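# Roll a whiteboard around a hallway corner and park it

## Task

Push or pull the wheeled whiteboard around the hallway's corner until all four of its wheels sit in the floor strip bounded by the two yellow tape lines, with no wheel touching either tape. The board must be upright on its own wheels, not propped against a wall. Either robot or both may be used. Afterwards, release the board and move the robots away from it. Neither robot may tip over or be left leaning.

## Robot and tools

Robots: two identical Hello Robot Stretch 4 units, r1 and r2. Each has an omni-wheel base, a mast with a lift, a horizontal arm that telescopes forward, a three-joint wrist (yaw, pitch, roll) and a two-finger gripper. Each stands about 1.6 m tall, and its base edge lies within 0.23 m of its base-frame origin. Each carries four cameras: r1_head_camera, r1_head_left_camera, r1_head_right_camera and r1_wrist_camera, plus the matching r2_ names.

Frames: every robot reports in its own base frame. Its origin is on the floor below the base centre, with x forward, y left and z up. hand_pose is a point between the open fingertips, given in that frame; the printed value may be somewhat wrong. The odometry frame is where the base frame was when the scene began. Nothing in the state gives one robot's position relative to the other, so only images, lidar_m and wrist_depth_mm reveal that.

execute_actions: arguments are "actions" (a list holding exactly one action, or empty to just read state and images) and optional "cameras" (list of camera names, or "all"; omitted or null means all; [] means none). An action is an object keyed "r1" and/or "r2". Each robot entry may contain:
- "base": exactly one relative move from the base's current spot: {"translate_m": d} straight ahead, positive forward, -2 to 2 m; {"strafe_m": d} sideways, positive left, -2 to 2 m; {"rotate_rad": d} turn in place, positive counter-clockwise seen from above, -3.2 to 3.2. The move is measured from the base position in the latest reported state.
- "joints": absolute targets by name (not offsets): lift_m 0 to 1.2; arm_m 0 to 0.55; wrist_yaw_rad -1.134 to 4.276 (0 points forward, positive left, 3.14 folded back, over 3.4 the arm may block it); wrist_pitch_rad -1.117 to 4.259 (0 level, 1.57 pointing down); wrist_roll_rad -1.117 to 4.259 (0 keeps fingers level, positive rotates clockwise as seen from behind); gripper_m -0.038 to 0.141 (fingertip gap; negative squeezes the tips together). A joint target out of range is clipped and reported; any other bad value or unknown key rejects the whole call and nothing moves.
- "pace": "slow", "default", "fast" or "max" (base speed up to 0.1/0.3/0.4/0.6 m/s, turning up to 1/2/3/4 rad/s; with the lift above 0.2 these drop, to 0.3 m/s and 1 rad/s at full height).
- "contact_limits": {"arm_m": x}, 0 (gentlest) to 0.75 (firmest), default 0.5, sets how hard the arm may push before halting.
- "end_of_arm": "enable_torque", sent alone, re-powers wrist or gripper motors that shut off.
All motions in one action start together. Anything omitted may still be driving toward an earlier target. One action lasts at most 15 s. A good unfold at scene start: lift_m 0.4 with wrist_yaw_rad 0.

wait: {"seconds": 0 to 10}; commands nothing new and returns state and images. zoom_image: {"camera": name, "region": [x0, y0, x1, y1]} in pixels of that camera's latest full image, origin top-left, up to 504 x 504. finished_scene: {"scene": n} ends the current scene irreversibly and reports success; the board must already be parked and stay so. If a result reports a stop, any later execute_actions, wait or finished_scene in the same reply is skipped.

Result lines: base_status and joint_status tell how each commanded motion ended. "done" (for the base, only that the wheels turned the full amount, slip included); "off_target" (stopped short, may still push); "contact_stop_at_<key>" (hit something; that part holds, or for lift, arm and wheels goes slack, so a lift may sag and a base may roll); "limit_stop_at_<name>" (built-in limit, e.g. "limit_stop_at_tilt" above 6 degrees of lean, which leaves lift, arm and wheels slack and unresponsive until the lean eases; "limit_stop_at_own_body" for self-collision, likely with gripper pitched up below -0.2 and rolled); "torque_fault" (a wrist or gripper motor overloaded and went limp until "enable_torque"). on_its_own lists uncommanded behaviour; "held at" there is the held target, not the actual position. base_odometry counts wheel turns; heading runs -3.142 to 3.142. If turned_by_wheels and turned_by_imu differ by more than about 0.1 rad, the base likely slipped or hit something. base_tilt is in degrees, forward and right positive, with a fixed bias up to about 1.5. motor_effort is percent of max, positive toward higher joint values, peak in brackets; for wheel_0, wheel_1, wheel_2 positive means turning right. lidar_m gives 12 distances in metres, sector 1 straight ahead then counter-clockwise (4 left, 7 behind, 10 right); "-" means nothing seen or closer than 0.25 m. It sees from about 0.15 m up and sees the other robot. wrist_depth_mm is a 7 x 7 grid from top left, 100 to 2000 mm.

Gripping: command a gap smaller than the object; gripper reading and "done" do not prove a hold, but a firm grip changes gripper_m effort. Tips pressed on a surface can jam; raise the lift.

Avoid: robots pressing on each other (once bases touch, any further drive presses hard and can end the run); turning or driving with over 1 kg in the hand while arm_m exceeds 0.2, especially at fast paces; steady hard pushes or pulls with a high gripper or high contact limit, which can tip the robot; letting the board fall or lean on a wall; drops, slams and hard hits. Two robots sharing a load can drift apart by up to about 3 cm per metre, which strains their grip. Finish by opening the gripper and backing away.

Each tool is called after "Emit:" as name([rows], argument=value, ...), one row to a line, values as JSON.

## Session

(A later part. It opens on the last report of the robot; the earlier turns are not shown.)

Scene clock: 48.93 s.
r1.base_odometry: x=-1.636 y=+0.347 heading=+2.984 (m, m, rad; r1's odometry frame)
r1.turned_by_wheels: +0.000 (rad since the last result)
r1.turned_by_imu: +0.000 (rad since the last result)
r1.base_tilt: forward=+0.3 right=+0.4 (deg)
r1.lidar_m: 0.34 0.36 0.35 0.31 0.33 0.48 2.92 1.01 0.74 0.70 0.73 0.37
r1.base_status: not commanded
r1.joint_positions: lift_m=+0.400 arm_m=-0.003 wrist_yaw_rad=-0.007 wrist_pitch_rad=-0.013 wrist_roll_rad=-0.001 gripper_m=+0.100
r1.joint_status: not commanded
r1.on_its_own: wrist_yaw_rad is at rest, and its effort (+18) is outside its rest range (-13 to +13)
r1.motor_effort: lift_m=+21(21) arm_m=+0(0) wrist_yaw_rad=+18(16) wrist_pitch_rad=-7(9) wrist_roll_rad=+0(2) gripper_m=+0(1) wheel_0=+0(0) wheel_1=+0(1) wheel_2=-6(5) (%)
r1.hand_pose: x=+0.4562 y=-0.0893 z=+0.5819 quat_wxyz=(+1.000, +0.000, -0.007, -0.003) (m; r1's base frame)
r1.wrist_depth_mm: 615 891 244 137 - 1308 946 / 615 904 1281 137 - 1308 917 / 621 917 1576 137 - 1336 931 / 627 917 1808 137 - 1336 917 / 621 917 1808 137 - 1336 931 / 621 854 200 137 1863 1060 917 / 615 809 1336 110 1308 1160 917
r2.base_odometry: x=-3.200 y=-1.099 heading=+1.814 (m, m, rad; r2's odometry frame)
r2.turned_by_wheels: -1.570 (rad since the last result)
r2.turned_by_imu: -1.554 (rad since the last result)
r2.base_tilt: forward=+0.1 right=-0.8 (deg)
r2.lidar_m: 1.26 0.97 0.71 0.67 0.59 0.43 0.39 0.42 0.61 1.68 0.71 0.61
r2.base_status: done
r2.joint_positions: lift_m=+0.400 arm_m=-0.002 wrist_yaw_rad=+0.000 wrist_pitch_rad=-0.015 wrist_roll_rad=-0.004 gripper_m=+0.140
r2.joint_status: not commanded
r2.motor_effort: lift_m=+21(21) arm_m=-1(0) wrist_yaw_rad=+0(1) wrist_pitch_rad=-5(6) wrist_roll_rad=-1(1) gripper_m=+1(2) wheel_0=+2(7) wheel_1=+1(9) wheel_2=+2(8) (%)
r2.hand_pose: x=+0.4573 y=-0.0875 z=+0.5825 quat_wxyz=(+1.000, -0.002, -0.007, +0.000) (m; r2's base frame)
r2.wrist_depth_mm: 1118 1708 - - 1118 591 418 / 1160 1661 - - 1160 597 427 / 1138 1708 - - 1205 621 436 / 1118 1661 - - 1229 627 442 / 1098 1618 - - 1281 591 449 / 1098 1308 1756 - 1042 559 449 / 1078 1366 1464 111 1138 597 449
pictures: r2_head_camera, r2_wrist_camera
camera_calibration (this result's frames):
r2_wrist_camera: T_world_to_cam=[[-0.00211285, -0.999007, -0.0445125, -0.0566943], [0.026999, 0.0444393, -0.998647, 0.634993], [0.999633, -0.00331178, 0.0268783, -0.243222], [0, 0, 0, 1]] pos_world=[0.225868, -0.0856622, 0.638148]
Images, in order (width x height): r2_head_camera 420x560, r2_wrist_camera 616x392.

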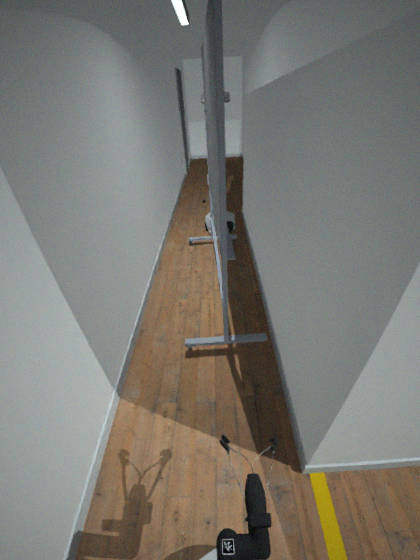

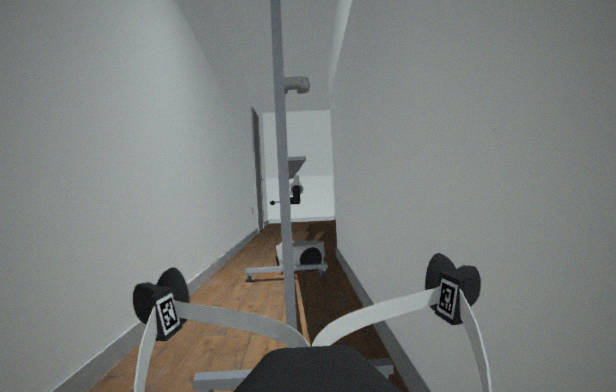

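Emit:
execute_actions([
  {"r2":{"base":{"translate_m":0.75}}},
], cameras=["r2_wrist_camera"])

Scene clock: 53.30 s.
r1.base_odometry: x=-1.636 y=+0.347 heading=+2.984 (m, m, rad; r1's odometry frame)
r1.turned_by_wheels: +0.000 (rad since the last result)
r1.turned_by_imu: +0.000 (rad since the last result)
r1.base_tilt: forward=+0.5 right=+0.3 (deg)
r1.lidar_m: 0.34 0.37 0.35 0.32 0.32 0.48 2.93 1.06 0.74 0.70 0.74 0.35
r1.base_status: not commanded
r1.joint_positions: lift_m=+0.400 arm_m=-0.003 wrist_yaw_rad=-0.007 wrist_pitch_rad=-0.013 wrist_roll_rad=-0.001 gripper_m=+0.100
r1.joint_status: not commanded
r1.on_its_own: wrist_yaw_rad is at rest, and its effort (+18) is outside its rest range (-13 to +13)
r1.motor_effort: lift_m=+21(21) arm_m=+0(0) wrist_yaw_rad=+18(17) wrist_pitch_rad=-8(9) wrist_roll_rad=+2(2) gripper_m=+2(6) wheel_0=+0(0) wheel_1=+1(2) wheel_2=-5(5) (%)
r1.hand_pose: x=+0.4562 y=-0.0893 z=+0.5819 quat_wxyz=(+1.000, +0.000, -0.007, -0.003) (m; r1's base frame)
r1.wrist_depth_mm: 615 891 244 137 - 1308 931 / 615 904 1255 137 - 1308 917 / 621 904 1576 137 - 1336 931 / 627 917 1863 137 - 1336 931 / 621 917 1808 137 - 1336 931 / 615 842 200 138 1863 1060 917 / 615 809 1366 110 1308 1160 931
r2.base_odometry: x=-3.381 y=-0.371 heading=+1.814 (m, m, rad; r2's odometry frame)
r2.turned_by_wheels: +0.000 (rad since the last result)
r2.turned_by_imu: +0.000 (rad since the last result)
r2.base_tilt: forward=+0.0 right=-0.9 (deg)
r2.lidar_m: 0.52 0.95 0.70 0.66 0.71 0.98 1.16 1.21 0.40 0.38 0.40 0.58
r2.base_status: done
r2.joint_positions: lift_m=+0.400 arm_m=-0.002 wrist_yaw_rad=+0.000 wrist_pitch_rad=-0.015 wrist_roll_rad=-0.004 gripper_m=+0.140
r2.joint_status: not commanded
r2.motor_effort: lift_m=+21(21) arm_m=+0(0) wrist_yaw_rad=-1(0) wrist_pitch_rad=-6(6) wrist_roll_rad=-1(3) gripper_m=-3(1) wheel_0=+1(6) wheel_1=+0(7) wheel_2=-1(12) (%)
r2.hand_pose: x=+0.4573 y=-0.0874 z=+0.5825 quat_wxyz=(+1.000, -0.002, -0.007, +0.000) (m; r2's base frame)
r2.wrist_depth_mm: 1118 1708 - - 1138 591 424 / 1118 1756 - - 1182 603 433 / 1138 1661 - - 1229 621 442 / 1118 1661 - - 1255 627 445 / 1118 1618 - - 1281 603 452 / 1078 1281 312 1863 1025 564 452 / 1060 1308 1397 111 1160 603 449
pictures: r2_wrist_camera
camera_calibration (this result's frames):
r2_wrist_camera: T_world_to_cam=[[-0.00195111, -0.999007, -0.0445126, -0.0567215], [0.0269919, 0.0444439, -0.998647, 0.634994], [0.999634, -0.00314995, 0.0268783, -0.243222], [0, 0, 0, 1]] pos_world=[0.225882, -0.0856529, 0.638148]
Images, in order (width x height): r2_wrist_camera 616x392.

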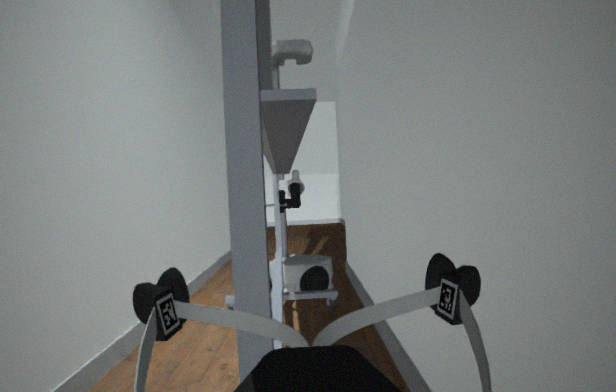

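Emit:
execute_actions([
  {"r2":{"base":{"strafe_m":0.05}}},
], cameras=[])

Emit:
execute_actions([
  {"r2":{"base":{"translate_m":0.18}}},
], cameras=[])

Emit:
execute_actions([
  {"r2":{"joints":{"gripper_m":-0.03}}},
], cameras=[])

Emit:
execute_actions([
  {"r2":{"base":{"strafe_m":0.12},"pace":"slow"},"r1":{"base":{"strafe_m":-0.28},"pace":"slow"}},
], cameras=[])

Emit:
execute_actions([
  {"r2":{"base":{"translate_m":-0.75},"pace":"slow"},"r1":{"base":{"translate_m":0.75},"pace":"slow"}},
], cameras=["r2_head_camera","r1_head_camera"])

Scene clock: 55.23 s.
r1.base_odometry: x=-1.636 y=+0.347 heading=+2.984 (m, m, rad; r1's odometry frame)
r1.turned_by_wheels: +0.000 (rad since the last result)
r1.turned_by_imu: +0.000 (rad since the last result)
r1.base_tilt: forward=+0.4 right=+0.3 (deg)
r1.lidar_m: 0.34 0.37 0.34 0.30 0.34 0.46 2.95 1.04 0.75 0.69 0.73 0.36
r1.base_status: not commanded
r1.joint_positions: lift_m=+0.400 arm_m=-0.003 wrist_yaw_rad=-0.007 wrist_pitch_rad=-0.013 wrist_roll_rad=-0.001 gripper_m=+0.100
r1.joint_status: not commanded
r1.on_its_own: wrist_yaw_rad is at rest, and its effort (+17) is outside its rest range (-13 to +13)
r1.motor_effort: lift_m=+21(21) arm_m=+0(0) wrist_yaw_rad=+17(16) wrist_pitch_rad=-9(6) wrist_roll_rad=+1(3) gripper_m=+1(3) wheel_0=+0(0) wheel_1=+1(1) wheel_2=-5(6) (%)
r1.hand_pose: x=+0.4562 y=-0.0893 z=+0.5819 quat_wxyz=(+1.000, +0.000, -0.007, -0.003) (m; r1's base frame)
r1.wrist_depth_mm: 615 904 244 137 - 1308 931 / 615 904 1255 137 - 1308 917 / 621 917 1618 137 - 1336 931 / 627 904 1808 137 - 1336 917 / 621 904 1808 137 - 1308 931 / 621 842 201 137 1863 1060 904 / 615 809 1336 110 1308 1138 931
r2.base_odometry: x=-3.429 y=-0.383 heading=+1.814 (m, m, rad; r2's odometry frame)
r2.turned_by_wheels: +0.000 (rad since the last result)
r2.turned_by_imu: +0.000 (rad since the last result)
r2.base_tilt: forward=+0.1 right=-0.8 (deg)
r2.lidar_m: 0.55 0.90 0.65 0.61 0.64 0.89 1.16 1.20 0.46 0.42 0.45 0.63
r2.base_status: done
r2.joint_positions: lift_m=+0.400 arm_m=-0.002 wrist_yaw_rad=+0.000 wrist_pitch_rad=-0.015 wrist_roll_rad=-0.004 gripper_m=+0.140
r2.joint_status: not commanded
r2.motor_effort: lift_m=+21(21) arm_m=+0(0) wrist_yaw_rad=-1(0) wrist_pitch_rad=-6(6) wrist_roll_rad=-1(2) gripper_m=+2(0) wheel_0=-1(11) wheel_1=+0(9) wheel_2=+0(1) (%)
r2.hand_pose: x=+0.4573 y=-0.0874 z=+0.5825 quat_wxyz=(+1.000, -0.002, -0.007, +0.000) (m; r2's base frame)
r2.wrist_depth_mm: 1060 1618 - - 1308 683 492 / 1078 1576 - 404 1366 707 500 / 1042 1576 - 891 1397 723 512 / 1042 1576 - 1983 1464 732 521 / 1025 1537 - - 1499 691 525 / 1008 1229 1756 315 1182 654 525 / 991 1308 1499 111 1255 699 521
pictures: none
No camera images: the call's "cameras" was empty. Leave "cameras" out to get every camera's image.

Scene clock: 57.20 s.
r1.base_odometry: x=-1.636 y=+0.347 heading=+2.984 (m, m, rad; r1's odometry frame)
r1.turned_by_wheels: +0.000 (rad since the last result)
r1.turned_by_imu: +0.000 (rad since the last result)
r1.base_tilt: forward=+0.3 right=+0.4 (deg)
r1.lidar_m: 0.35 0.36 0.34 0.30 0.34 0.50 2.95 1.06 0.75 0.70 0.75 0.36
r1.base_status: not commanded
r1.joint_positions: lift_m=+0.400 arm_m=-0.003 wrist_yaw_rad=-0.007 wrist_pitch_rad=-0.013 wrist_roll_rad=-0.001 gripper_m=+0.100
r1.joint_status: not commanded
r1.on_its_own: wrist_yaw_rad is at rest, and its effort (+16) is outside its rest range (-13 to +13)
r1.motor_effort: lift_m=+21(21) arm_m=+0(0) wrist_yaw_rad=+16(17) wrist_pitch_rad=-8(8) wrist_roll_rad=+2(2) gripper_m=+1(0) wheel_0=+0(0) wheel_1=+1(1) wheel_2=-6(6) (%)
r1.hand_pose: x=+0.4562 y=-0.0893 z=+0.5819 quat_wxyz=(+1.000, +0.000, -0.007, -0.003) (m; r1's base frame)
r1.wrist_depth_mm: 609 878 244 137 - 1308 931 / 615 904 1281 137 - 1308 917 / 627 917 1618 137 - 1308 931 / 621 917 1808 137 - 1336 931 / 627 917 1808 137 - 1308 931 / 615 842 201 137 1863 1060 917 / 615 809 1336 110 1308 1160 931
r2.base_odometry: x=-3.473 y=-0.208 heading=+1.814 (m, m, rad; r2's odometry frame)
r2.turned_by_wheels: +0.000 (rad since the last result)
r2.turned_by_imu: -0.001 (rad since the last result)
r2.base_tilt: forward=+0.0 right=-0.8 (deg)
r2.lidar_m: 0.35 0.88 0.65 0.61 0.66 0.91 1.35 1.38 0.46 0.43 0.45 0.37
r2.base_status: done
r2.joint_positions: lift_m=+0.400 arm_m=-0.002 wrist_yaw_rad=-0.005 wrist_pitch_rad=-0.015 wrist_roll_rad=-0.004 gripper_m=+0.140
r2.joint_status: not commanded
r2.on_its_own: wrist_yaw_rad is at rest, and its effort (+14) is outside its rest range (-13 to +13)
r2.motor_effort: lift_m=+21(21) arm_m=+0(0) wrist_yaw_rad=+14(14) wrist_pitch_rad=-6(5) wrist_roll_rad=+0(1) gripper_m=+1(1) wheel_0=+2(6) wheel_1=+2(8) wheel_2=-7(11) (%)
r2.hand_pose: x=+0.4569 y=-0.0888 z=+0.5825 quat_wxyz=(+1.000, -0.002, -0.007, -0.002) (m; r2's base frame)
r2.wrist_depth_mm: 1060 1661 - 133 597 683 488 / 1060 1576 - 133 1182 691 500 / 1060 1618 - 133 1397 707 504 / 1060 1576 - 133 1430 732 512 / 1025 1537 - 133 1499 723 521 / 1025 1397 217 134 1160 683 521 / 1008 1308 1366 111 1229 676 521
pictures: none
No camera images: the call's "cameras" was empty. Leave "cameras" out to get every camera's image.

Scene clock: 59.77 s.
r1.base_odometry: x=-1.636 y=+0.347 heading=+2.984 (m, m, rad; r1's odometry frame)
r1.turned_by_wheels: +0.000 (rad since the last result)
r1.turned_by_imu: +0.000 (rad since the last result)
r1.base_tilt: forward=+0.4 right=+0.4 (deg)
r1.lidar_m: 0.34 0.34 0.35 0.32 0.33 0.47 2.92 1.03 0.73 0.69 0.73 0.34
r1.base_status: not commanded
r1.joint_positions: lift_m=+0.400 arm_m=-0.003 wrist_yaw_rad=-0.005 wrist_pitch_rad=-0.013 wrist_roll_rad=-0.001 gripper_m=+0.100
r1.joint_status: not commanded
r1.motor_effort: lift_m=+21(21) arm_m=+0(0) wrist_yaw_rad=+13(18) wrist_pitch_rad=-7(8) wrist_roll_rad=+2(2) gripper_m=+2(3) wheel_0=+0(0) wheel_1=+2(1) wheel_2=-6(5) (%)
r1.hand_pose: x=+0.4564 y=-0.0889 z=+0.5818 quat_wxyz=(+1.000, +0.000, -0.006, -0.003) (m; r1's base frame)
r1.wrist_depth_mm: 609 878 244 137 - 1308 931 / 615 891 1281 137 - 1336 917 / 621 904 1808 137 - 1308 931 / 627 904 1808 137 - 1336 931 / 627 904 1808 137 - 1336 931 / 621 842 201 137 1863 1078 917 / 615 809 1336 110 1308 1160 917
r2.base_odometry: x=-3.473 y=-0.208 heading=+1.814 (m, m, rad; r2's odometry frame)
r2.turned_by_wheels: +0.000 (rad since the last result)
r2.turned_by_imu: +0.000 (rad since the last result)
r2.base_tilt: forward=+0.0 right=-0.8 (deg)
r2.lidar_m: 0.37 0.89 0.66 0.62 0.65 0.89 1.33 1.41 0.46 0.42 0.47 0.37
r2.base_status: not commanded
r2.joint_positions: lift_m=+0.400 arm_m=-0.002 wrist_yaw_rad=+0.003 wrist_pitch_rad=-0.015 wrist_roll_rad=-0.004 gripper_m=-0.030
r2.joint_status: all done
r2.motor_effort: lift_m=+21(21) arm_m=+0(0) wrist_yaw_rad=-9(13) wrist_pitch_rad=-7(7) wrist_roll_rad=-3(1) gripper_m=-13(13) wheel_0=+0(3) wheel_1=+2(2) wheel_2=-2(7) (%)
r2.hand_pose: x=+0.4575 y=-0.0866 z=+0.5825 quat_wxyz=(+1.000, -0.002, -0.007, +0.001) (m; r2's base frame)
r2.wrist_depth_mm: 1060 1576 - 131 609 691 492 / 1060 1576 - 131 1229 707 504 / 1060 1576 - 131 1430 732 517 / 1042 1576 - 131 1464 741 517 / 1025 1537 - 131 1537 759 525 / 1008 1499 197 131 183 699 530 / 991 1255 1366 111 1281 640 530
pictures: none
No camera images: the call's "cameras" was empty. Leave "cameras" out to get every camera's image.

Scene clock: 63.70 s.
r1.base_odometry: x=-1.593 y=+0.623 heading=+2.985 (m, m, rad; r1's odometry frame)
r1.turned_by_wheels: +0.001 (rad since the last result)
r1.turned_by_imu: +0.002 (rad since the last result)
r1.base_tilt: forward=+0.3 right=+0.4 (deg)
r1.lidar_m: 0.34 0.39 0.62 0.60 0.64 1.47 1.86 0.64 0.46 0.42 0.44 0.41
r1.base_status: done
r1.joint_positions: lift_m=+0.400 arm_m=-0.003 wrist_yaw_rad=+0.008 wrist_pitch_rad=-0.013 wrist_roll_rad=-0.001 gripper_m=+0.100
r1.joint_status: not commanded
r1.on_its_own: wrist_yaw_rad is at rest, and its effort (-28) is outside its rest range (-13 to +13)
r1.motor_effort: lift_m=+21(21) arm_m=+0(0) wrist_yaw_rad=-28(50) wrist_pitch_rad=-7(9) wrist_roll_rad=+2(1) gripper_m=-2(5) wheel_0=+6(13) wheel_1=-2(5) wheel_2=+2(5) (%)
r1.hand_pose: x=+0.4576 y=-0.0850 z=+0.5819 quat_wxyz=(+1.000, +0.000, -0.007, +0.004) (m; r1's base frame)
r1.wrist_depth_mm: 946 1255 235 154 1756 788 559 / 960 1366 312 154 1756 798 549 / 960 1397 1921 154 1756 809 554 / 976 1397 - 154 1808 809 554 / 960 1366 1863 154 1756 809 554 / 960 1281 186 154 1308 683 549 / 946 1205 1336 110 1336 676 554
r2.base_odometry: x=-3.589 y=-0.237 heading=+1.814 (m, m, rad; r2's odometry frame)
r2.turned_by_wheels: -0.001 (rad since the last result)
r2.turned_by_imu: -0.002 (rad since the last result)
r2.base_tilt: forward=+0.1 right=-0.8 (deg)
r2.lidar_m: 0.36 0.73 0.52 0.49 0.51 0.72 1.33 1.40 0.58 0.56 0.59 0.38
r2.base_status: done
r2.joint_positions: lift_m=+0.400 arm_m=-0.002 wrist_yaw_rad=-0.001 wrist_pitch_rad=-0.015 wrist_roll_rad=-0.004 gripper_m=-0.030
r2.joint_status: not commanded
r2.motor_effort: lift_m=+21(21) arm_m=+0(0) wrist_yaw_rad=+2(34) wrist_pitch_rad=-5(7) wrist_roll_rad=-1(2) gripper_m=-17(15) wheel_0=-5(16) wheel_1=+1(4) wheel_2=-4(5) (%)
r2.hand_pose: x=+0.4572 y=-0.0877 z=+0.5826 quat_wxyz=(+1.000, -0.002, -0.008, -0.001) (m; r2's base frame)
r2.wrist_depth_mm: 878 1336 - 132 1255 917 654 / 891 1336 - 131 1808 917 668 / 891 1336 - 132 1863 946 654 / 878 1308 - 132 1921 976 676 / 854 1308 - 132 1921 976 676 / 842 1229 198 132 184 917 691 / 831 1060 1397 111 1336 866 699
pictures: none
No camera images: the call's "cameras" was empty. Leave "cameras" out to get every camera's image.

Scene clock: 72.50 s.
r1.base_odometry: x=-2.333 y=+0.741 heading=+2.985 (m, m, rad; r1's odometry frame)
r1.turned_by_wheels: +0.000 (rad since the last result)
r1.turned_by_imu: -0.003 (rad since the last result)
r1.base_tilt: forward=+0.4 right=+0.2 (deg)
r1.lidar_m: 0.33 0.35 0.64 0.60 0.64 0.87 1.85 0.63 0.43 0.41 0.44 0.36
r1.base_status: done
r1.joint_positions: lift_m=+0.400 arm_m=-0.003 wrist_yaw_rad=+0.001 wrist_pitch_rad=-0.013 wrist_roll_rad=-0.001 gripper_m=+0.100
r1.joint_status: not commanded
r1.motor_effort: lift_m=+21(21) arm_m=+0(0) wrist_yaw_rad=-3(26) wrist_pitch_rad=-8(9) wrist_roll_rad=+3(3) gripper_m=+2(5) wheel_0=+1(10) wheel_1=+2(9) wheel_2=-1(10) (%)
r1.hand_pose: x=+0.4569 y=-0.0873 z=+0.5818 quat_wxyz=(+1.000, +0.000, -0.006, +0.000) (m; r1's base frame)
r1.wrist_depth_mm: 991 1430 234 130 1336 732 521 / 991 1430 384 130 1366 741 517 / 1008 1464 - 130 1366 750 521 / 1008 1464 - 130 1397 759 521 / 991 1464 - 130 1366 750 517 / 1008 1366 215 130 1205 597 512 / 1008 1229 1366 110 1138 647 517
r2.base_odometry: x=-3.409 y=-0.964 heading=+1.814 (m, m, rad; r2's odometry frame)
r2.turned_by_wheels: +0.001 (rad since the last result)
r2.turned_by_imu: +0.001 (rad since the last result)
r2.base_tilt: forward=+0.1 right=-0.8 (deg)
r2.lidar_m: 0.39 0.73 0.53 0.50 0.53 0.63 0.59 0.63 0.88 1.21 0.65 0.52
r2.base_status: done
r2.joint_positions: lift_m=+0.400 arm_m=-0.002 wrist_yaw_rad=+0.010 wrist_pitch_rad=-0.015 wrist_roll_rad=-0.004 gripper_m=-0.030
r2.joint_status: not commanded
r2.on_its_own: wrist_yaw_rad is at rest, and its effort (-31) is outside its rest range (-13 to +13)
r2.motor_effort: lift_m=+21(21) arm_m=+0(0) wrist_yaw_rad=-31(35) wrist_pitch_rad=-7(9) wrist_roll_rad=+0(1) gripper_m=-17(19) wheel_0=-3(9) wheel_1=-3(5) wheel_2=+14(20) (%)
r2.hand_pose: x=+0.4582 y=-0.0844 z=+0.5824 quat_wxyz=(+1.000, -0.002, -0.007, +0.005) (m; r2's base frame)
r2.wrist_depth_mm: 878 1281 - 160 1618 946 676 / 866 1281 - 160 1921 976 683 / 854 1281 - 160 - 991 676 / 854 1255 - 160 - 1008 683 / 854 1205 - 160 - 1025 691 / 809 1229 197 160 185 1042 715 / 809 1025 1366 111 1336 866 715
pictures: r1_head_camera, r2_head_camera
Images, in order (width x height): r1_head_camera 420x560, r2_head_camera 420x560.

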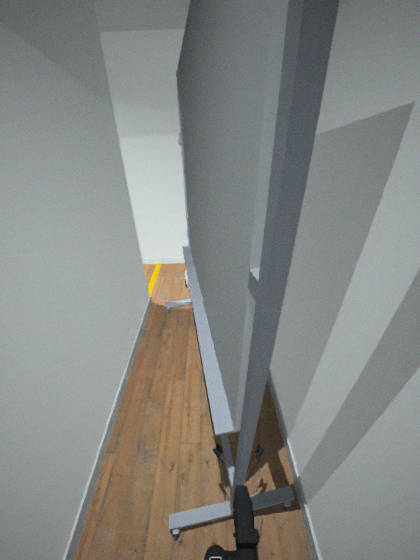

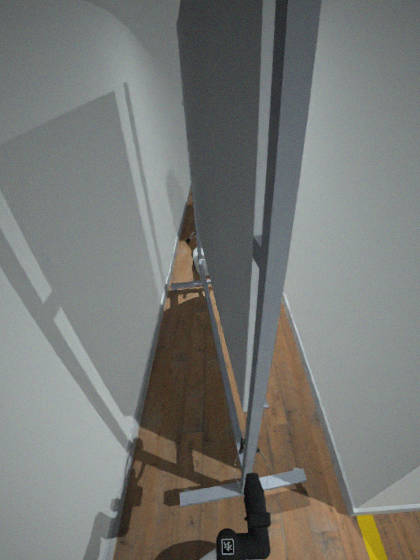

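Emit:
execute_actions([
  {"r2":{"base":{"translate_m":-0.3},"pace":"slow"},"r1":{"base":{"translate_m":0.3},"pace":"slow"}},
], cameras=[])

Emit:
execute_actions([
  {"r2":{"base":{"strafe_m":-0.4},"pace":"slow"},"r1":{"base":{"translate_m":0.09},"pace":"slow"}},
], cameras=[])

Emit:
execute_actions([
  {"r2":{"base":{"rotate_rad":0.5},"pace":"slow"},"r1":{"base":{"translate_m":-0.05},"pace":"slow"}},
], cameras=["r2_head_left_camera","r1_head_camera"])

Scene clock: 77.73 s.
r1.base_odometry: x=-2.630 y=+0.787 heading=+2.985 (m, m, rad; r1's odometry frame)
r1.turned_by_wheels: +0.000 (rad since the last result)
r1.turned_by_imu: -0.001 (rad since the last result)
r1.base_tilt: forward=+0.5 right=+0.2 (deg)
r1.lidar_m: 0.33 0.35 0.65 0.62 0.63 0.89 1.85 0.62 0.45 0.40 0.43 0.34
r1.base_status: done
r1.joint_positions: lift_m=+0.400 arm_m=-0.003 wrist_yaw_rad=+0.001 wrist_pitch_rad=-0.013 wrist_roll_rad=-0.001 gripper_m=+0.100
r1.joint_status: not commanded
r1.motor_effort: lift_m=+21(21) arm_m=+0(0) wrist_yaw_rad=-6(7) wrist_pitch_rad=-7(8) wrist_roll_rad=+1(0) gripper_m=+0(1) wheel_0=+3(6) wheel_1=+2(6) wheel_2=-2(8) (%)
r1.hand_pose: x=+0.4569 y=-0.0871 z=+0.5818 quat_wxyz=(+1.000, +0.000, -0.006, +0.001) (m; r1's base frame)
r1.wrist_depth_mm: 991 1430 235 131 1336 723 517 / 991 1430 384 131 1336 732 512 / 1008 1464 - 131 1366 741 512 / 1008 1499 - 131 1366 741 517 / 1025 1464 - 131 1336 741 512 / 1008 1336 215 131 1182 591 504 / 991 1229 1336 110 1118 647 512
r2.base_odometry: x=-3.336 y=-1.255 heading=+1.815 (m, m, rad; r2's odometry frame)
r2.turned_by_wheels: +0.001 (rad since the last result)
r2.turned_by_imu: +0.001 (rad since the last result)
r2.base_tilt: forward=+0.0 right=-0.8 (deg)
r2.lidar_m: 0.38 0.73 0.55 0.50 0.44 0.31 0.28 0.32 0.43 1.21 0.86 0.51
r2.base_status: done
r2.joint_positions: lift_m=+0.400 arm_m=-0.002 wrist_yaw_rad=+0.010 wrist_pitch_rad=-0.015 wrist_roll_rad=-0.004 gripper_m=-0.030
r2.joint_status: not commanded
r2.on_its_own: wrist_yaw_rad is at rest, and its effort (-29) is outside its rest range (-13 to +13)
r2.motor_effort: lift_m=+21(21) arm_m=+0(0) wrist_yaw_rad=-29(35) wrist_pitch_rad=-6(8) wrist_roll_rad=-1(1) gripper_m=-17(19) wheel_0=-1(4) wheel_1=-5(7) wheel_2=+12(18) (%)
r2.hand_pose: x=+0.4582 y=-0.0846 z=+0.5824 quat_wxyz=(+1.000, -0.002, -0.007, +0.005) (m; r2's base frame)
r2.wrist_depth_mm: 866 1308 - 160 1661 946 668 / 878 1281 - 159 1921 960 683 / 854 1281 - 160 1983 991 683 / 854 1255 - 160 - 1025 683 / 842 1205 - 160 - 1025 691 / 820 1205 197 160 185 1042 723 / 798 1008 1366 111 1366 866 715
pictures: none
No camera images: the call's "cameras" was empty. Leave "cameras" out to get every camera's image.

Scene clock: 82.87 s.
r1.base_odometry: x=-2.719 y=+0.801 heading=+2.985 (m, m, rad; r1's odometry frame)
r1.turned_by_wheels: +0.000 (rad since the last result)
r1.turned_by_imu: +0.000 (rad since the last result)
r1.base_tilt: forward=+0.4 right=+0.4 (deg)
r1.lidar_m: 0.32 0.34 0.66 0.61 0.65 0.89 1.80 0.62 0.44 0.40 0.41 0.44
r1.base_status: done
r1.joint_positions: lift_m=+0.400 arm_m=-0.003 wrist_yaw_rad=+0.001 wrist_pitch_rad=-0.013 wrist_roll_rad=-0.001 gripper_m=+0.100
r1.joint_status: not commanded
r1.motor_effort: lift_m=+21(21) arm_m=+0(1) wrist_yaw_rad=-5(62) wrist_pitch_rad=-6(8) wrist_roll_rad=+1(2) gripper_m=+1(0) wheel_0=+0(7) wheel_1=+3(6) wheel_2=-3(22) (%)
r1.hand_pose: x=+0.4568 y=-0.0872 z=+0.5819 quat_wxyz=(+1.000, +0.000, -0.007, +0.000) (m; r1's base frame)
r1.wrist_depth_mm: 991 1182 242 164 1499 715 512 / 991 1281 342 163 1537 723 504 / 1025 1308 - 163 1537 732 508 / 1025 1618 - 163 1537 741 512 / 1008 1618 - 163 1537 732 508 / 1008 1537 194 163 1160 627 504 / 1008 1229 1255 110 1229 621 512
r2.base_odometry: x=-2.948 y=-1.158 heading=+1.816 (m, m, rad; r2's odometry frame)
r2.turned_by_wheels: +0.001 (rad since the last result)
r2.turned_by_imu: +0.002 (rad since the last result)
r2.base_tilt: forward=+0.1 right=-0.8 (deg)
r2.lidar_m: 0.38 1.28 0.95 0.89 0.44 0.31 0.29 0.31 0.45 1.28 0.86 0.63
r2.base_status: done
r2.joint_positions: lift_m=+0.400 arm_m=-0.002 wrist_yaw_rad=+0.017 wrist_pitch_rad=-0.015 wrist_roll_rad=-0.005 gripper_m=-0.030
r2.joint_status: not commanded
r2.on_its_own: wrist_yaw_rad is at rest, and its effort (-50) is outside its rest range (-13 to +13)
r2.motor_effort: lift_m=+21(21) arm_m=+0(0) wrist_yaw_rad=-50(58) wrist_pitch_rad=-7(12) wrist_roll_rad=-1(0) gripper_m=-14(19) wheel_0=+9(13) wheel_1=-2(11) wheel_2=+8(11) (%)
r2.hand_pose: x=+0.4587 y=-0.0825 z=+0.5825 quat_wxyz=(+1.000, -0.002, -0.007, +0.009) (m; r2's base frame)
r2.wrist_depth_mm: 1397 1921 244 147 379 377 377 / 1397 1921 329 147 382 377 377 / 1397 1863 554 147 387 377 379 / 1397 - - 146 404 377 377 / 1366 - - 146 418 379 379 / 1336 1808 181 146 187 382 379 / 1308 1281 1308 111 384 382 379
pictures: none
No camera images: the call's "cameras" was empty. Leave "cameras" out to get every camera's image.

Scene clock: 84.60 s.
torque_fault: r2.wrist_yaw_rad switched itself off since the last result.
r1.base_odometry: x=-2.669 y=+0.794 heading=+2.985 (m, m, rad; r1's odometry frame)
r1.turned_by_wheels: +0.000 (rad since the last result)
r1.turned_by_imu: +0.000 (rad since the last result)
r1.base_tilt: forward=+0.4 right=+0.3 (deg)
r1.lidar_m: 0.35 0.34 0.65 0.61 0.65 0.89 1.82 0.61 0.44 0.39 0.42 0.42
r1.base_status: done
r1.joint_positions: lift_m=+0.400 arm_m=-0.003 wrist_yaw_rad=+0.000 wrist_pitch_rad=-0.013 wrist_roll_rad=-0.001 gripper_m=+0.100
r1.joint_status: not commanded
r1.motor_effort: lift_m=+21(21) arm_m=+0(1) wrist_yaw_rad=-3(4) wrist_pitch_rad=-7(7) wrist_roll_rad=+2(3) gripper_m=-5(1) wheel_0=-2(4) wheel_1=-1(3) wheel_2=+3(6) (%)
r1.hand_pose: x=+0.4568 y=-0.0873 z=+0.5819 quat_wxyz=(+1.000, +0.000, -0.007, +0.000) (m; r1's base frame)
r1.wrist_depth_mm: 991 1430 248 175 1308 723 512 / 1008 1464 343 175 1336 732 504 / 1008 1464 1160 175 1336 741 512 / 1008 1464 - 175 1366 732 512 / 1008 1464 - 175 1336 732 508 / 1008 1430 196 175 197 627 504 / 1008 1229 1336 110 1255 621 512
r2.base_odometry: x=-2.948 y=-1.158 heading=+2.315 (m, m, rad; r2's odometry frame)
r2.turned_by_wheels: +0.499 (rad since the last result)
r2.turned_by_imu: +0.473 (rad since the last result)
r2.base_tilt: forward=+0.0 right=-0.8 (deg)
r2.lidar_m: 0.70 0.97 0.91 0.47 0.31 0.30 0.31 0.43 1.10 0.89 0.61 0.36
r2.base_status: done
r2.joint_positions: lift_m=+0.400 arm_m=-0.002 wrist_yaw_rad=-0.283 wrist_pitch_rad=-0.015 wrist_roll_rad=-0.004 gripper_m=-0.030
r2.joint_status: not commanded
r2.on_its_own: wrist_yaw_rad is off since a torque_fault, until you send "end_of_arm": "enable_torque" (your +0.000 is given up)
r2.motor_effort: lift_m=+21(21) arm_m=+0(0) wrist_yaw_rad=+1(100) wrist_pitch_rad=-6(10) wrist_roll_rad=-3(3) gripper_m=-13(17) wheel_0=-4(22) wheel_1=-2(5) wheel_2=-4(30) (%)
r2.hand_pose: x=+0.4214 y=-0.1645 z=+0.5825 quat_wxyz=(+0.990, -0.003, -0.007, -0.141) (m; r2's base frame)
r2.wrist_depth_mm: 1078 1430 - 153 1229 535 343 / 1060 1430 - 153 - 554 345 / 1042 1397 - 153 - 569 347 / 1042 1397 - 154 - 585 353 / 1042 1366 - 154 - 603 355 / 1025 1366 1661 154 185 544 355 / 1008 1182 1366 111 1308 462 357
pictures: r1_head_camera, r2_head_left_camera
Images, in order (width x height): r1_head_camera 420x560, r2_head_left_camera 420x672.

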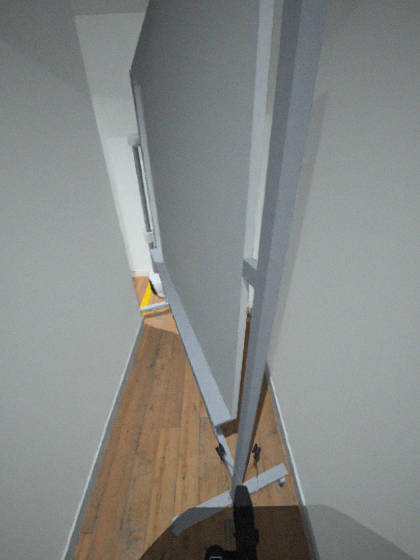

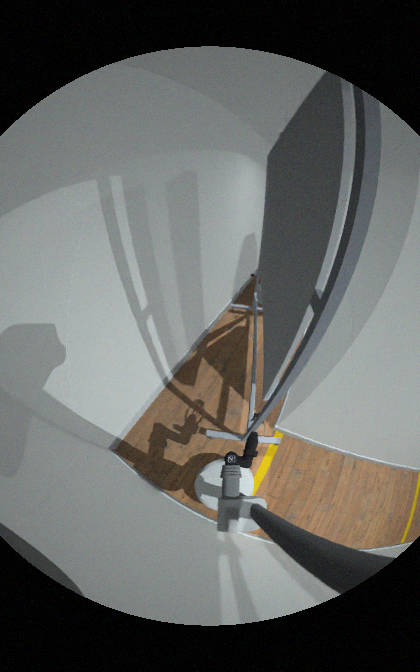

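Emit:
execute_actions([
  {"r2":{"base":{"rotate_rad":1.1},"pace":"slow"},"r1":{"base":{"translate_m":0.15},"pace":"slow"}},
], cameras=[])

Emit:
execute_actions([
  {"r2":{"base":{"translate_m":-0.4},"pace":"slow"},"r1":{"base":{"translate_m":0.2},"pace":"slow"}},
], cameras=["r2_head_left_camera","r1_head_camera"])

Scene clock: 87.93 s.
r1.base_odometry: x=-2.817 y=+0.817 heading=+2.985 (m, m, rad; r1's odometry frame)
r1.turned_by_wheels: -0.001 (rad since the last result)
r1.turned_by_imu: -0.002 (rad since the last result)
r1.base_tilt: forward=+0.3 right=+0.4 (deg)
r1.lidar_m: 0.32 0.30 0.65 0.61 0.64 0.88 1.82 0.61 0.43 0.40 0.43 0.34
r1.base_status: done
r1.joint_positions: lift_m=+0.400 arm_m=-0.003 wrist_yaw_rad=-0.014 wrist_pitch_rad=-0.014 wrist_roll_rad=-0.001 gripper_m=+0.100
r1.joint_status: not commanded
r1.on_its_own: wrist_yaw_rad is at rest, and its effort (+37) is outside its rest range (-13 to +13)
r1.motor_effort: lift_m=+21(21) arm_m=+1(0) wrist_yaw_rad=+37(37) wrist_pitch_rad=-6(7) wrist_roll_rad=+1(2) gripper_m=+1(4) wheel_0=+2(6) wheel_1=+4(1) wheel_2=-15(14) (%)
r1.hand_pose: x=+0.4556 y=-0.0914 z=+0.5820 quat_wxyz=(+1.000, +0.000, -0.007, -0.007) (m; r1's base frame)
r1.wrist_depth_mm: 1025 - 236 120 1078 676 492 / 1042 - 347 120 1078 683 480 / 1060 - - 120 1098 691 488 / 1060 - - 120 1098 699 488 / 1042 - - 120 1078 691 488 / 1042 1756 196 120 187 634 484 / 1025 1205 1336 111 1060 591 488
r2.base_odometry: x=-2.948 y=-1.158 heading=-2.869 (m, m, rad; r2's odometry frame)
r2.turned_by_wheels: +1.099 (rad since the last result)
r2.turned_by_imu: +1.082 (rad since the last result)
r2.base_tilt: forward=+0.0 right=-0.8 (deg)
r2.lidar_m: 0.92 0.45 0.30 0.29 0.32 0.44 1.35 0.84 0.61 0.67 0.29 0.94
r2.base_status: done
r2.joint_positions: lift_m=+0.400 arm_m=-0.002 wrist_yaw_rad=-1.132 wrist_pitch_rad=-0.015 wrist_roll_rad=-0.004 gripper_m=-0.030
r2.joint_status: not commanded
r2.on_its_own: wrist_yaw_rad is off since a torque_fault, until you send "end_of_arm": "enable_torque" (your +0.000 is given up)
r2.motor_effort: lift_m=+21(21) arm_m=+0(0) wrist_yaw_rad=+0(0) wrist_pitch_rad=-6(8) wrist_roll_rad=-2(3) gripper_m=-12(17) wheel_0=-3(16) wheel_1=-4(9) wheel_2=-10(10) (%)
r2.hand_pose: x=+0.2123 y=-0.2983 z=+0.5824 quat_wxyz=(+0.844, -0.006, -0.005, -0.536) (m; r2's base frame)
r2.wrist_depth_mm: 768 946 1336 164 254 - 1098 / 768 946 1308 164 392 - 1160 / 768 960 1308 164 - - 1205 / 768 946 1281 165 - - 1255 / 759 946 1281 165 - - 1255 / 750 931 1098 165 183 1863 1308 / 741 878 1205 111 1308 1205 1182
pictures: none
No camera images: the call's "cameras" was empty. Leave "cameras" out to get every camera's image.

Scene clock: 93.23 s.
torque_fault: r1.wrist_yaw_rad switched itself off since the last result.
r1.base_odometry: x=-3.014 y=+0.848 heading=+2.985 (m, m, rad; r1's odometry frame)
r1.turned_by_wheels: +0.000 (rad since the last result)
r1.turned_by_imu: +0.060 (rad since the last result)
r1.base_tilt: forward=+0.5 right=+0.4 (deg)
r1.lidar_m: 0.26 0.25 0.62 0.57 0.62 0.92 1.55 0.61 0.44 0.43 0.47 0.31
r1.base_status: done
r1.joint_positions: lift_m=+0.400 arm_m=-0.003 wrist_yaw_rad=-0.404 wrist_pitch_rad=-0.013 wrist_roll_rad=-0.001 gripper_m=+0.100
r1.joint_status: not commanded
r1.on_its_own: wrist_yaw_rad is off since a torque_fault, until you send "end_of_arm": "enable_torque" (your +0.000 is given up)
r1.motor_effort: lift_m=+21(21) arm_m=+0(1) wrist_yaw_rad=-3(97) wrist_pitch_rad=-7(30) wrist_roll_rad=+3(3) gripper_m=-1(3) wheel_0=+3(22) wheel_1=+1(10) wheel_2=-2(33) (%)
r1.hand_pose: x=+0.3991 y=-0.1939 z=+0.5819 quat_wxyz=(+0.980, -0.002, -0.006, -0.201) (m; r1's base frame)
r1.wrist_depth_mm: 809 229 233 156 647 449 368 / 368 338 - 156 647 455 368 / 661 1863 - 156 647 455 366 / 1808 1863 - 156 647 459 364 / 1808 1863 - 156 647 455 366 / 1499 1863 195 156 574 413 368 / 1255 1255 1336 110 603 413 366
r2.base_odometry: x=-2.563 y=-1.051 heading=-2.870 (m, m, rad; r2's odometry frame)
r2.turned_by_wheels: +0.000 (rad since the last result)
r2.turned_by_imu: +0.012 (rad since the last result)
r2.base_tilt: forward=+0.1 right=-0.8 (deg)
r2.lidar_m: 1.14 0.46 0.33 0.29 0.34 0.47 1.43 0.83 0.62 0.58 0.58 0.38
r2.base_status: done
r2.joint_positions: lift_m=+0.400 arm_m=-0.002 wrist_yaw_rad=-0.259 wrist_pitch_rad=-0.015 wrist_roll_rad=-0.004 gripper_m=-0.030
r2.joint_status: not commanded
r2.on_its_own: wrist_yaw_rad is off since a torque_fault, until you send "end_of_arm": "enable_torque" (your +0.000 is given up)
r2.motor_effort: lift_m=+21(21) arm_m=+0(0) wrist_yaw_rad=-1(0) wrist_pitch_rad=-7(8) wrist_roll_rad=+0(3) gripper_m=-20(25) wheel_0=-9(22) wheel_1=-4(11) wheel_2=+7(14) (%)
r2.hand_pose: x=+0.4253 y=-0.1584 z=+0.5824 quat_wxyz=(+0.992, -0.003, -0.007, -0.129) (m; r2's base frame)
r2.wrist_depth_mm: 976 1042 1078 171 732 237 238 / 1008 1042 1098 170 1229 1336 366 / 976 1042 1098 169 1229 1336 1397 / 960 1042 1098 171 1229 1336 1430 / 960 1025 1098 172 1229 1308 1430 / 904 1042 186 171 184 1336 1430 / 878 1008 1078 111 1229 1205 1255
pictures: r1_head_camera, r2_head_left_camera
Images, in order (width x height): r1_head_camera 420x560, r2_head_left_camera 420x672.

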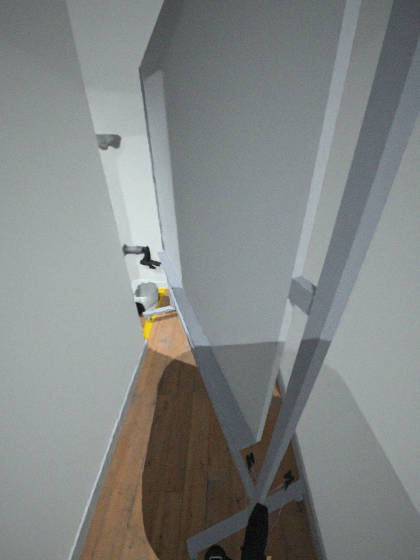

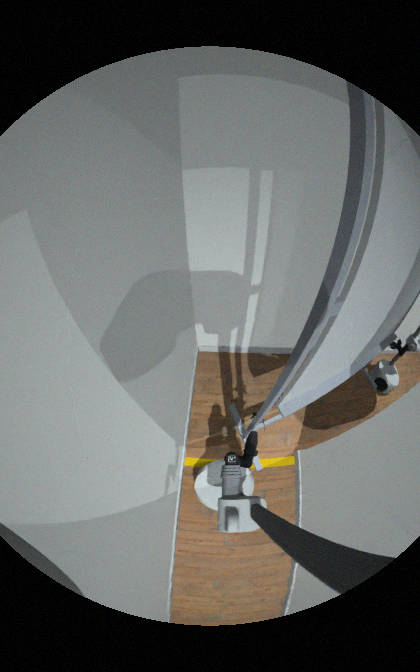

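Let r2 tow alone.

Emit:
execute_actions([
  {"r2":{"base":{"translate_m":-0.5},"pace":"slow"},"r1":{"base":{"translate_m":-0.15},"joints":{"gripper_m":0.14}}},
], cameras=["r2_head_left_camera","r1_head_camera"])

Scene clock: 99.90 s.
r1.base_odometry: x=-2.866 y=+0.825 heading=+2.985 (m, m, rad; r1's odometry frame)
r1.turned_by_wheels: +0.000 (rad since the last result)
r1.turned_by_imu: +0.000 (rad since the last result)
r1.base_tilt: forward=+0.4 right=+0.3 (deg)
r1.lidar_m: 0.61 0.85 0.63 0.59 0.65 0.91 1.50 0.61 0.44 0.42 0.43 0.64
r1.base_status: done
r1.joint_positions: lift_m=+0.400 arm_m=-0.003 wrist_yaw_rad=-0.404 wrist_pitch_rad=-0.013 wrist_roll_rad=-0.001 gripper_m=+0.140
r1.joint_status: all done
r1.on_its_own: wrist_yaw_rad is off since a torque_fault, until you send "end_of_arm": "enable_torque" (your +0.000 is given up)
r1.motor_effort: lift_m=+21(21) arm_m=+0(0) wrist_yaw_rad=-3(2) wrist_pitch_rad=-7(7) wrist_roll_rad=+3(3) gripper_m=+1(1) wheel_0=+0(5) wheel_1=+0(7) wheel_2=+1(9) (%)
r1.hand_pose: x=+0.3992 y=-0.1938 z=+0.5819 quat_wxyz=(+0.980, -0.002, -0.006, -0.201) (m; r1's base frame)
r1.wrist_depth_mm: 715 585 - 1078 634 445 362 / 715 580 - 1060 640 449 364 / 741 564 - 1078 640 449 359 / 1863 - - 1060 640 449 357 / 1921 - - 1060 634 449 357 / 1863 1661 1661 976 569 204 362 / 707 585 1430 111 591 430 357
r2.base_odometry: x=-2.082 y=-0.917 heading=-2.870 (m, m, rad; r2's odometry frame)
r2.turned_by_wheels: +0.000 (rad since the last result)
r2.turned_by_imu: -0.003 (rad since the last result)
r2.base_tilt: forward=+0.1 right=-0.8 (deg)
r2.lidar_m: 0.39 0.48 0.35 0.32 0.35 0.51 1.48 0.83 0.60 0.57 0.60 0.43
r2.base_status: done
r2.joint_positions: lift_m=+0.400 arm_m=-0.002 wrist_yaw_rad=+0.033 wrist_pitch_rad=-0.014 wrist_roll_rad=-0.004 gripper_m=-0.030
r2.joint_status: not commanded
r2.on_its_own: wrist_yaw_rad is off since a torque_fault, until you send "end_of_arm": "enable_torque" (your +0.000 is given up)
r2.motor_effort: lift_m=+21(21) arm_m=-1(0) wrist_yaw_rad=+0(0) wrist_pitch_rad=-7(9) wrist_roll_rad=+0(2) gripper_m=-22(22) wheel_0=-11(14) wheel_1=-5(10) wheel_2=+10(15) (%)
r2.hand_pose: x=+0.4601 y=-0.0778 z=+0.5824 quat_wxyz=(+1.000, -0.002, -0.007, +0.017) (m; r2's base frame)
r2.wrist_depth_mm: 564 831 1537 171 1576 237 239 / 574 831 1618 170 1576 1618 368 / 569 820 1576 170 1618 1576 1576 / 559 809 1537 172 1618 1537 1576 / 559 788 1537 172 1618 1576 1576 / 549 768 198 171 183 1576 1576 / 539 668 1308 111 1397 1205 1281
pictures: r1_head_camera, r2_head_left_camera
Images, in order (width x height): r1_head_camera 420x560, r2_head_left_camera 420x672.

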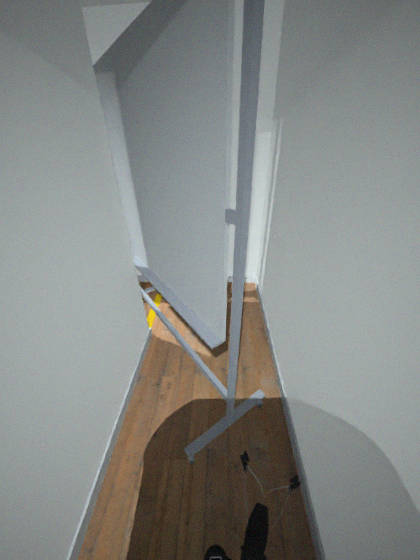

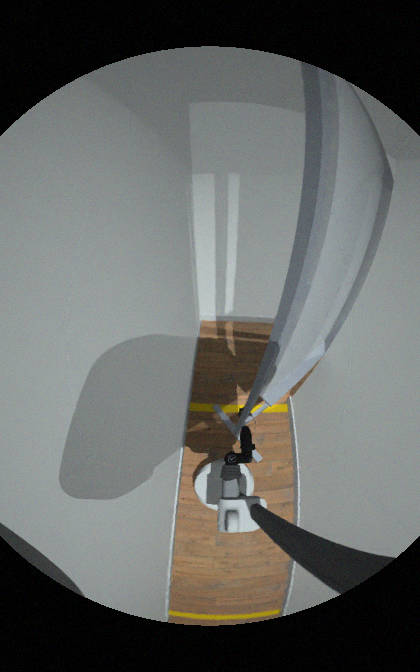

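Emit:
execute_actions([
  {"r1":{"end_of_arm":"enable_torque"},"r2":{"base":{"strafe_m":0.06},"pace":"slow"}},
], cameras=[])

Emit:
execute_actions([
  {"r1":{"joints":{"wrist_yaw_rad":0},"base":{"rotate_rad":-0.1}}},
], cameras=["r1_wrist_camera","r1_head_camera"])

Scene clock: 102.17 s.
r1.base_odometry: x=-2.866 y=+0.825 heading=+2.985 (m, m, rad; r1's odometry frame)
r1.turned_by_wheels: +0.000 (rad since the last result)
r1.turned_by_imu: +0.000 (rad since the last result)
r1.base_tilt: forward=+0.3 right=+0.3 (deg)
r1.lidar_m: 0.63 0.84 0.62 0.60 0.64 0.92 1.50 0.58 0.43 0.42 0.45 0.63
r1.base_status: not commanded
r1.joint_positions: lift_m=+0.400 arm_m=-0.003 wrist_yaw_rad=-0.404 wrist_pitch_rad=-0.013 wrist_roll_rad=-0.001 gripper_m=+0.140
r1.joint_status: not commanded
r1.end_of_arm: enable_torque: each motor that was off is on again
r1.on_its_own: wrist_yaw_rad is held at -0.404, not at your +0.000, since a torque_fault
r1.motor_effort: lift_m=+21(21) arm_m=+0(0) wrist_yaw_rad=-1(4) wrist_pitch_rad=-8(7) wrist_roll_rad=+3(2) gripper_m=+2(2) wheel_0=+0(0) wheel_1=+0(0) wheel_2=+0(0) (%)
r1.hand_pose: x=+0.3992 y=-0.1938 z=+0.5819 quat_wxyz=(+0.980, -0.002, -0.006, -0.201) (m; r1's base frame)
r1.wrist_depth_mm: 741 597 - 1078 634 445 362 / 732 603 - 1078 634 445 364 / 768 634 - 1078 640 445 359 / 1863 - - 1060 640 449 357 / 1863 - - 1060 634 445 357 / 1808 1661 1708 976 569 204 362 / 759 603 1430 111 597 433 359
r2.base_odometry: x=-2.066 y=-0.974 heading=-2.871 (m, m, rad; r2's odometry frame)
r2.turned_by_wheels: -0.001 (rad since the last result)
r2.turned_by_imu: -0.002 (rad since the last result)
r2.base_tilt: forward=+0.0 right=-0.8 (deg)
r2.lidar_m: 1.00 0.38 0.28 0.26 0.28 0.40 1.22 0.88 0.65 0.62 0.67 0.39
r2.base_status: done
r2.joint_positions: lift_m=+0.400 arm_m=-0.002 wrist_yaw_rad=-0.153 wrist_pitch_rad=-0.015 wrist_roll_rad=-0.004 gripper_m=-0.030
r2.joint_status: not commanded
r2.on_its_own: wrist_yaw_rad is off since a torque_fault, until you send "end_of_arm": "enable_torque" (your +0.000 is given up)
r2.motor_effort: lift_m=+21(21) arm_m=+0(1) wrist_yaw_rad=+0(0) wrist_pitch_rad=-7(8) wrist_roll_rad=+0(2) gripper_m=-19(24) wheel_0=-12(17) wheel_1=+1(5) wheel_2=+3(6) (%)
r2.hand_pose: x=+0.4406 y=-0.1305 z=+0.5824 quat_wxyz=(+0.997, -0.003, -0.007, -0.077) (m; r2's base frame)
r2.wrist_depth_mm: 691 1182 1576 171 245 247 842 / 683 1182 1576 171 1708 364 449 / 683 1160 1576 172 1708 1808 1138 / 676 1118 1576 173 1756 1808 1808 / 661 1098 1618 172 1661 1808 1808 / 654 1078 198 171 183 1756 1430 / 634 854 1397 111 1397 549 1138
pictures: none
No camera images: the call's "cameras" was empty. Leave "cameras" out to get every camera's image.

Scene clock: 102.97 s.
r1.base_odometry: x=-2.866 y=+0.825 heading=+2.885 (m, m, rad; r1's odometry frame)
r1.turned_by_wheels: -0.100 (rad since the last result)
r1.turned_by_imu: -0.100 (rad since the last result)
r1.base_tilt: forward=+0.4 right=+0.4 (deg)
r1.lidar_m: 0.67 0.64 0.65 0.60 0.61 0.84 2.41 0.67 0.44 0.42 0.42 0.59
r1.base_status: done
r1.joint_positions: lift_m=+0.400 arm_m=-0.003 wrist_yaw_rad=-0.001 wrist_pitch_rad=-0.013 wrist_roll_rad=-0.001 gripper_m=+0.140
r1.joint_status: all done
r1.motor_effort: lift_m=+21(21) arm_m=+0(1) wrist_yaw_rad=-2(3) wrist_pitch_rad=-6(7) wrist_roll_rad=+3(2) gripper_m=+1(1) wheel_0=+0(4) wheel_1=+1(5) wheel_2=+2(5) (%)
r1.hand_pose: x=+0.4567 y=-0.0876 z=+0.5819 quat_wxyz=(+1.000, -0.001, -0.007, +0.000) (m; r1's base frame)
r1.wrist_depth_mm: 1060 1160 683 - 1308 668 488 / 1060 1138 676 - 1308 676 480 / 1078 1118 715 - 1308 683 484 / 1060 - - - 1308 676 484 / 1060 - - - 1281 676 484 / 1060 1281 569 - 1025 204 477 / 1060 1281 707 110 1138 640 484
r2.base_odometry: x=-2.066 y=-0.974 heading=-2.871 (m, m, rad; r2's odometry frame)
r2.turned_by_wheels: +0.000 (rad since the last result)
r2.turned_by_imu: +0.000 (rad since the last result)
r2.base_tilt: forward=+0.1 right=-0.8 (deg)
r2.lidar_m: 0.99 0.38 0.27 0.26 0.28 0.42 1.22 0.90 0.65 0.62 0.67 0.38
r2.base_status: not commanded
r2.joint_positions: lift_m=+0.400 arm_m=-0.002 wrist_yaw_rad=-0.153 wrist_pitch_rad=-0.015 wrist_roll_rad=-0.004 gripper_m=-0.030
r2.joint_status: not commanded
r2.on_its_own: wrist_yaw_rad is off since a torque_fault, until you send "end_of_arm": "enable_torque" (your +0.000 is given up)
r2.motor_effort: lift_m=+21(21) arm_m=+0(0) wrist_yaw_rad=+1(0) wrist_pitch_rad=-7(7) wrist_roll_rad=+0(2) gripper_m=-20(22) wheel_0=-12(12) wheel_1=+1(1) wheel_2=+3(3) (%)
r2.hand_pose: x=+0.4406 y=-0.1305 z=+0.5824 quat_wxyz=(+0.997, -0.003, -0.007, -0.077) (m; r2's base frame)
r2.wrist_depth_mm: 683 1182 1576 170 245 247 842 / 683 1182 1576 170 1708 362 445 / 683 1160 1618 172 1708 1808 1138 / 676 1138 1618 173 1708 1756 1808 / 661 1098 1576 172 1708 1808 1863 / 654 1060 198 170 183 1756 1397 / 627 854 1397 111 1397 544 1118
pictures: r1_head_camera, r1_wrist_camera
camera_calibration (this result's frames):
r1_wrist_camera: T_world_to_cam=[[0.0341267, -0.999386, -0.00790483, -0.0947513], [0.00553899, 0.00809845, -0.999952, 0.637071], [0.999402, 0.0340813, 0.00581197, -0.229588], [0, 0, 0, 1]] pos_world=[0.229156, -0.0920278, 0.637626]
Images, in order (width x height): r1_head_camera 420x560, r1_wrist_camera 616x392.

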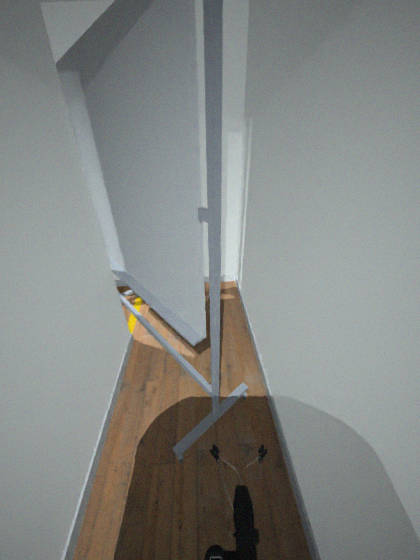

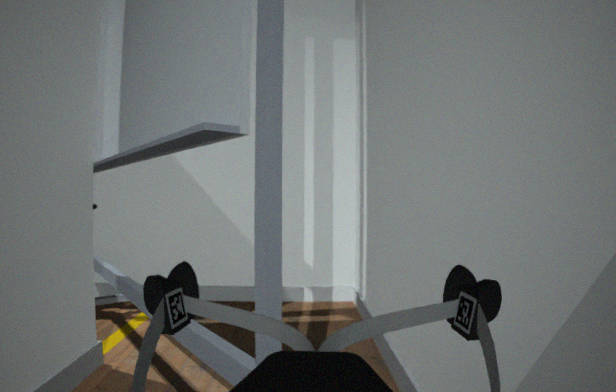

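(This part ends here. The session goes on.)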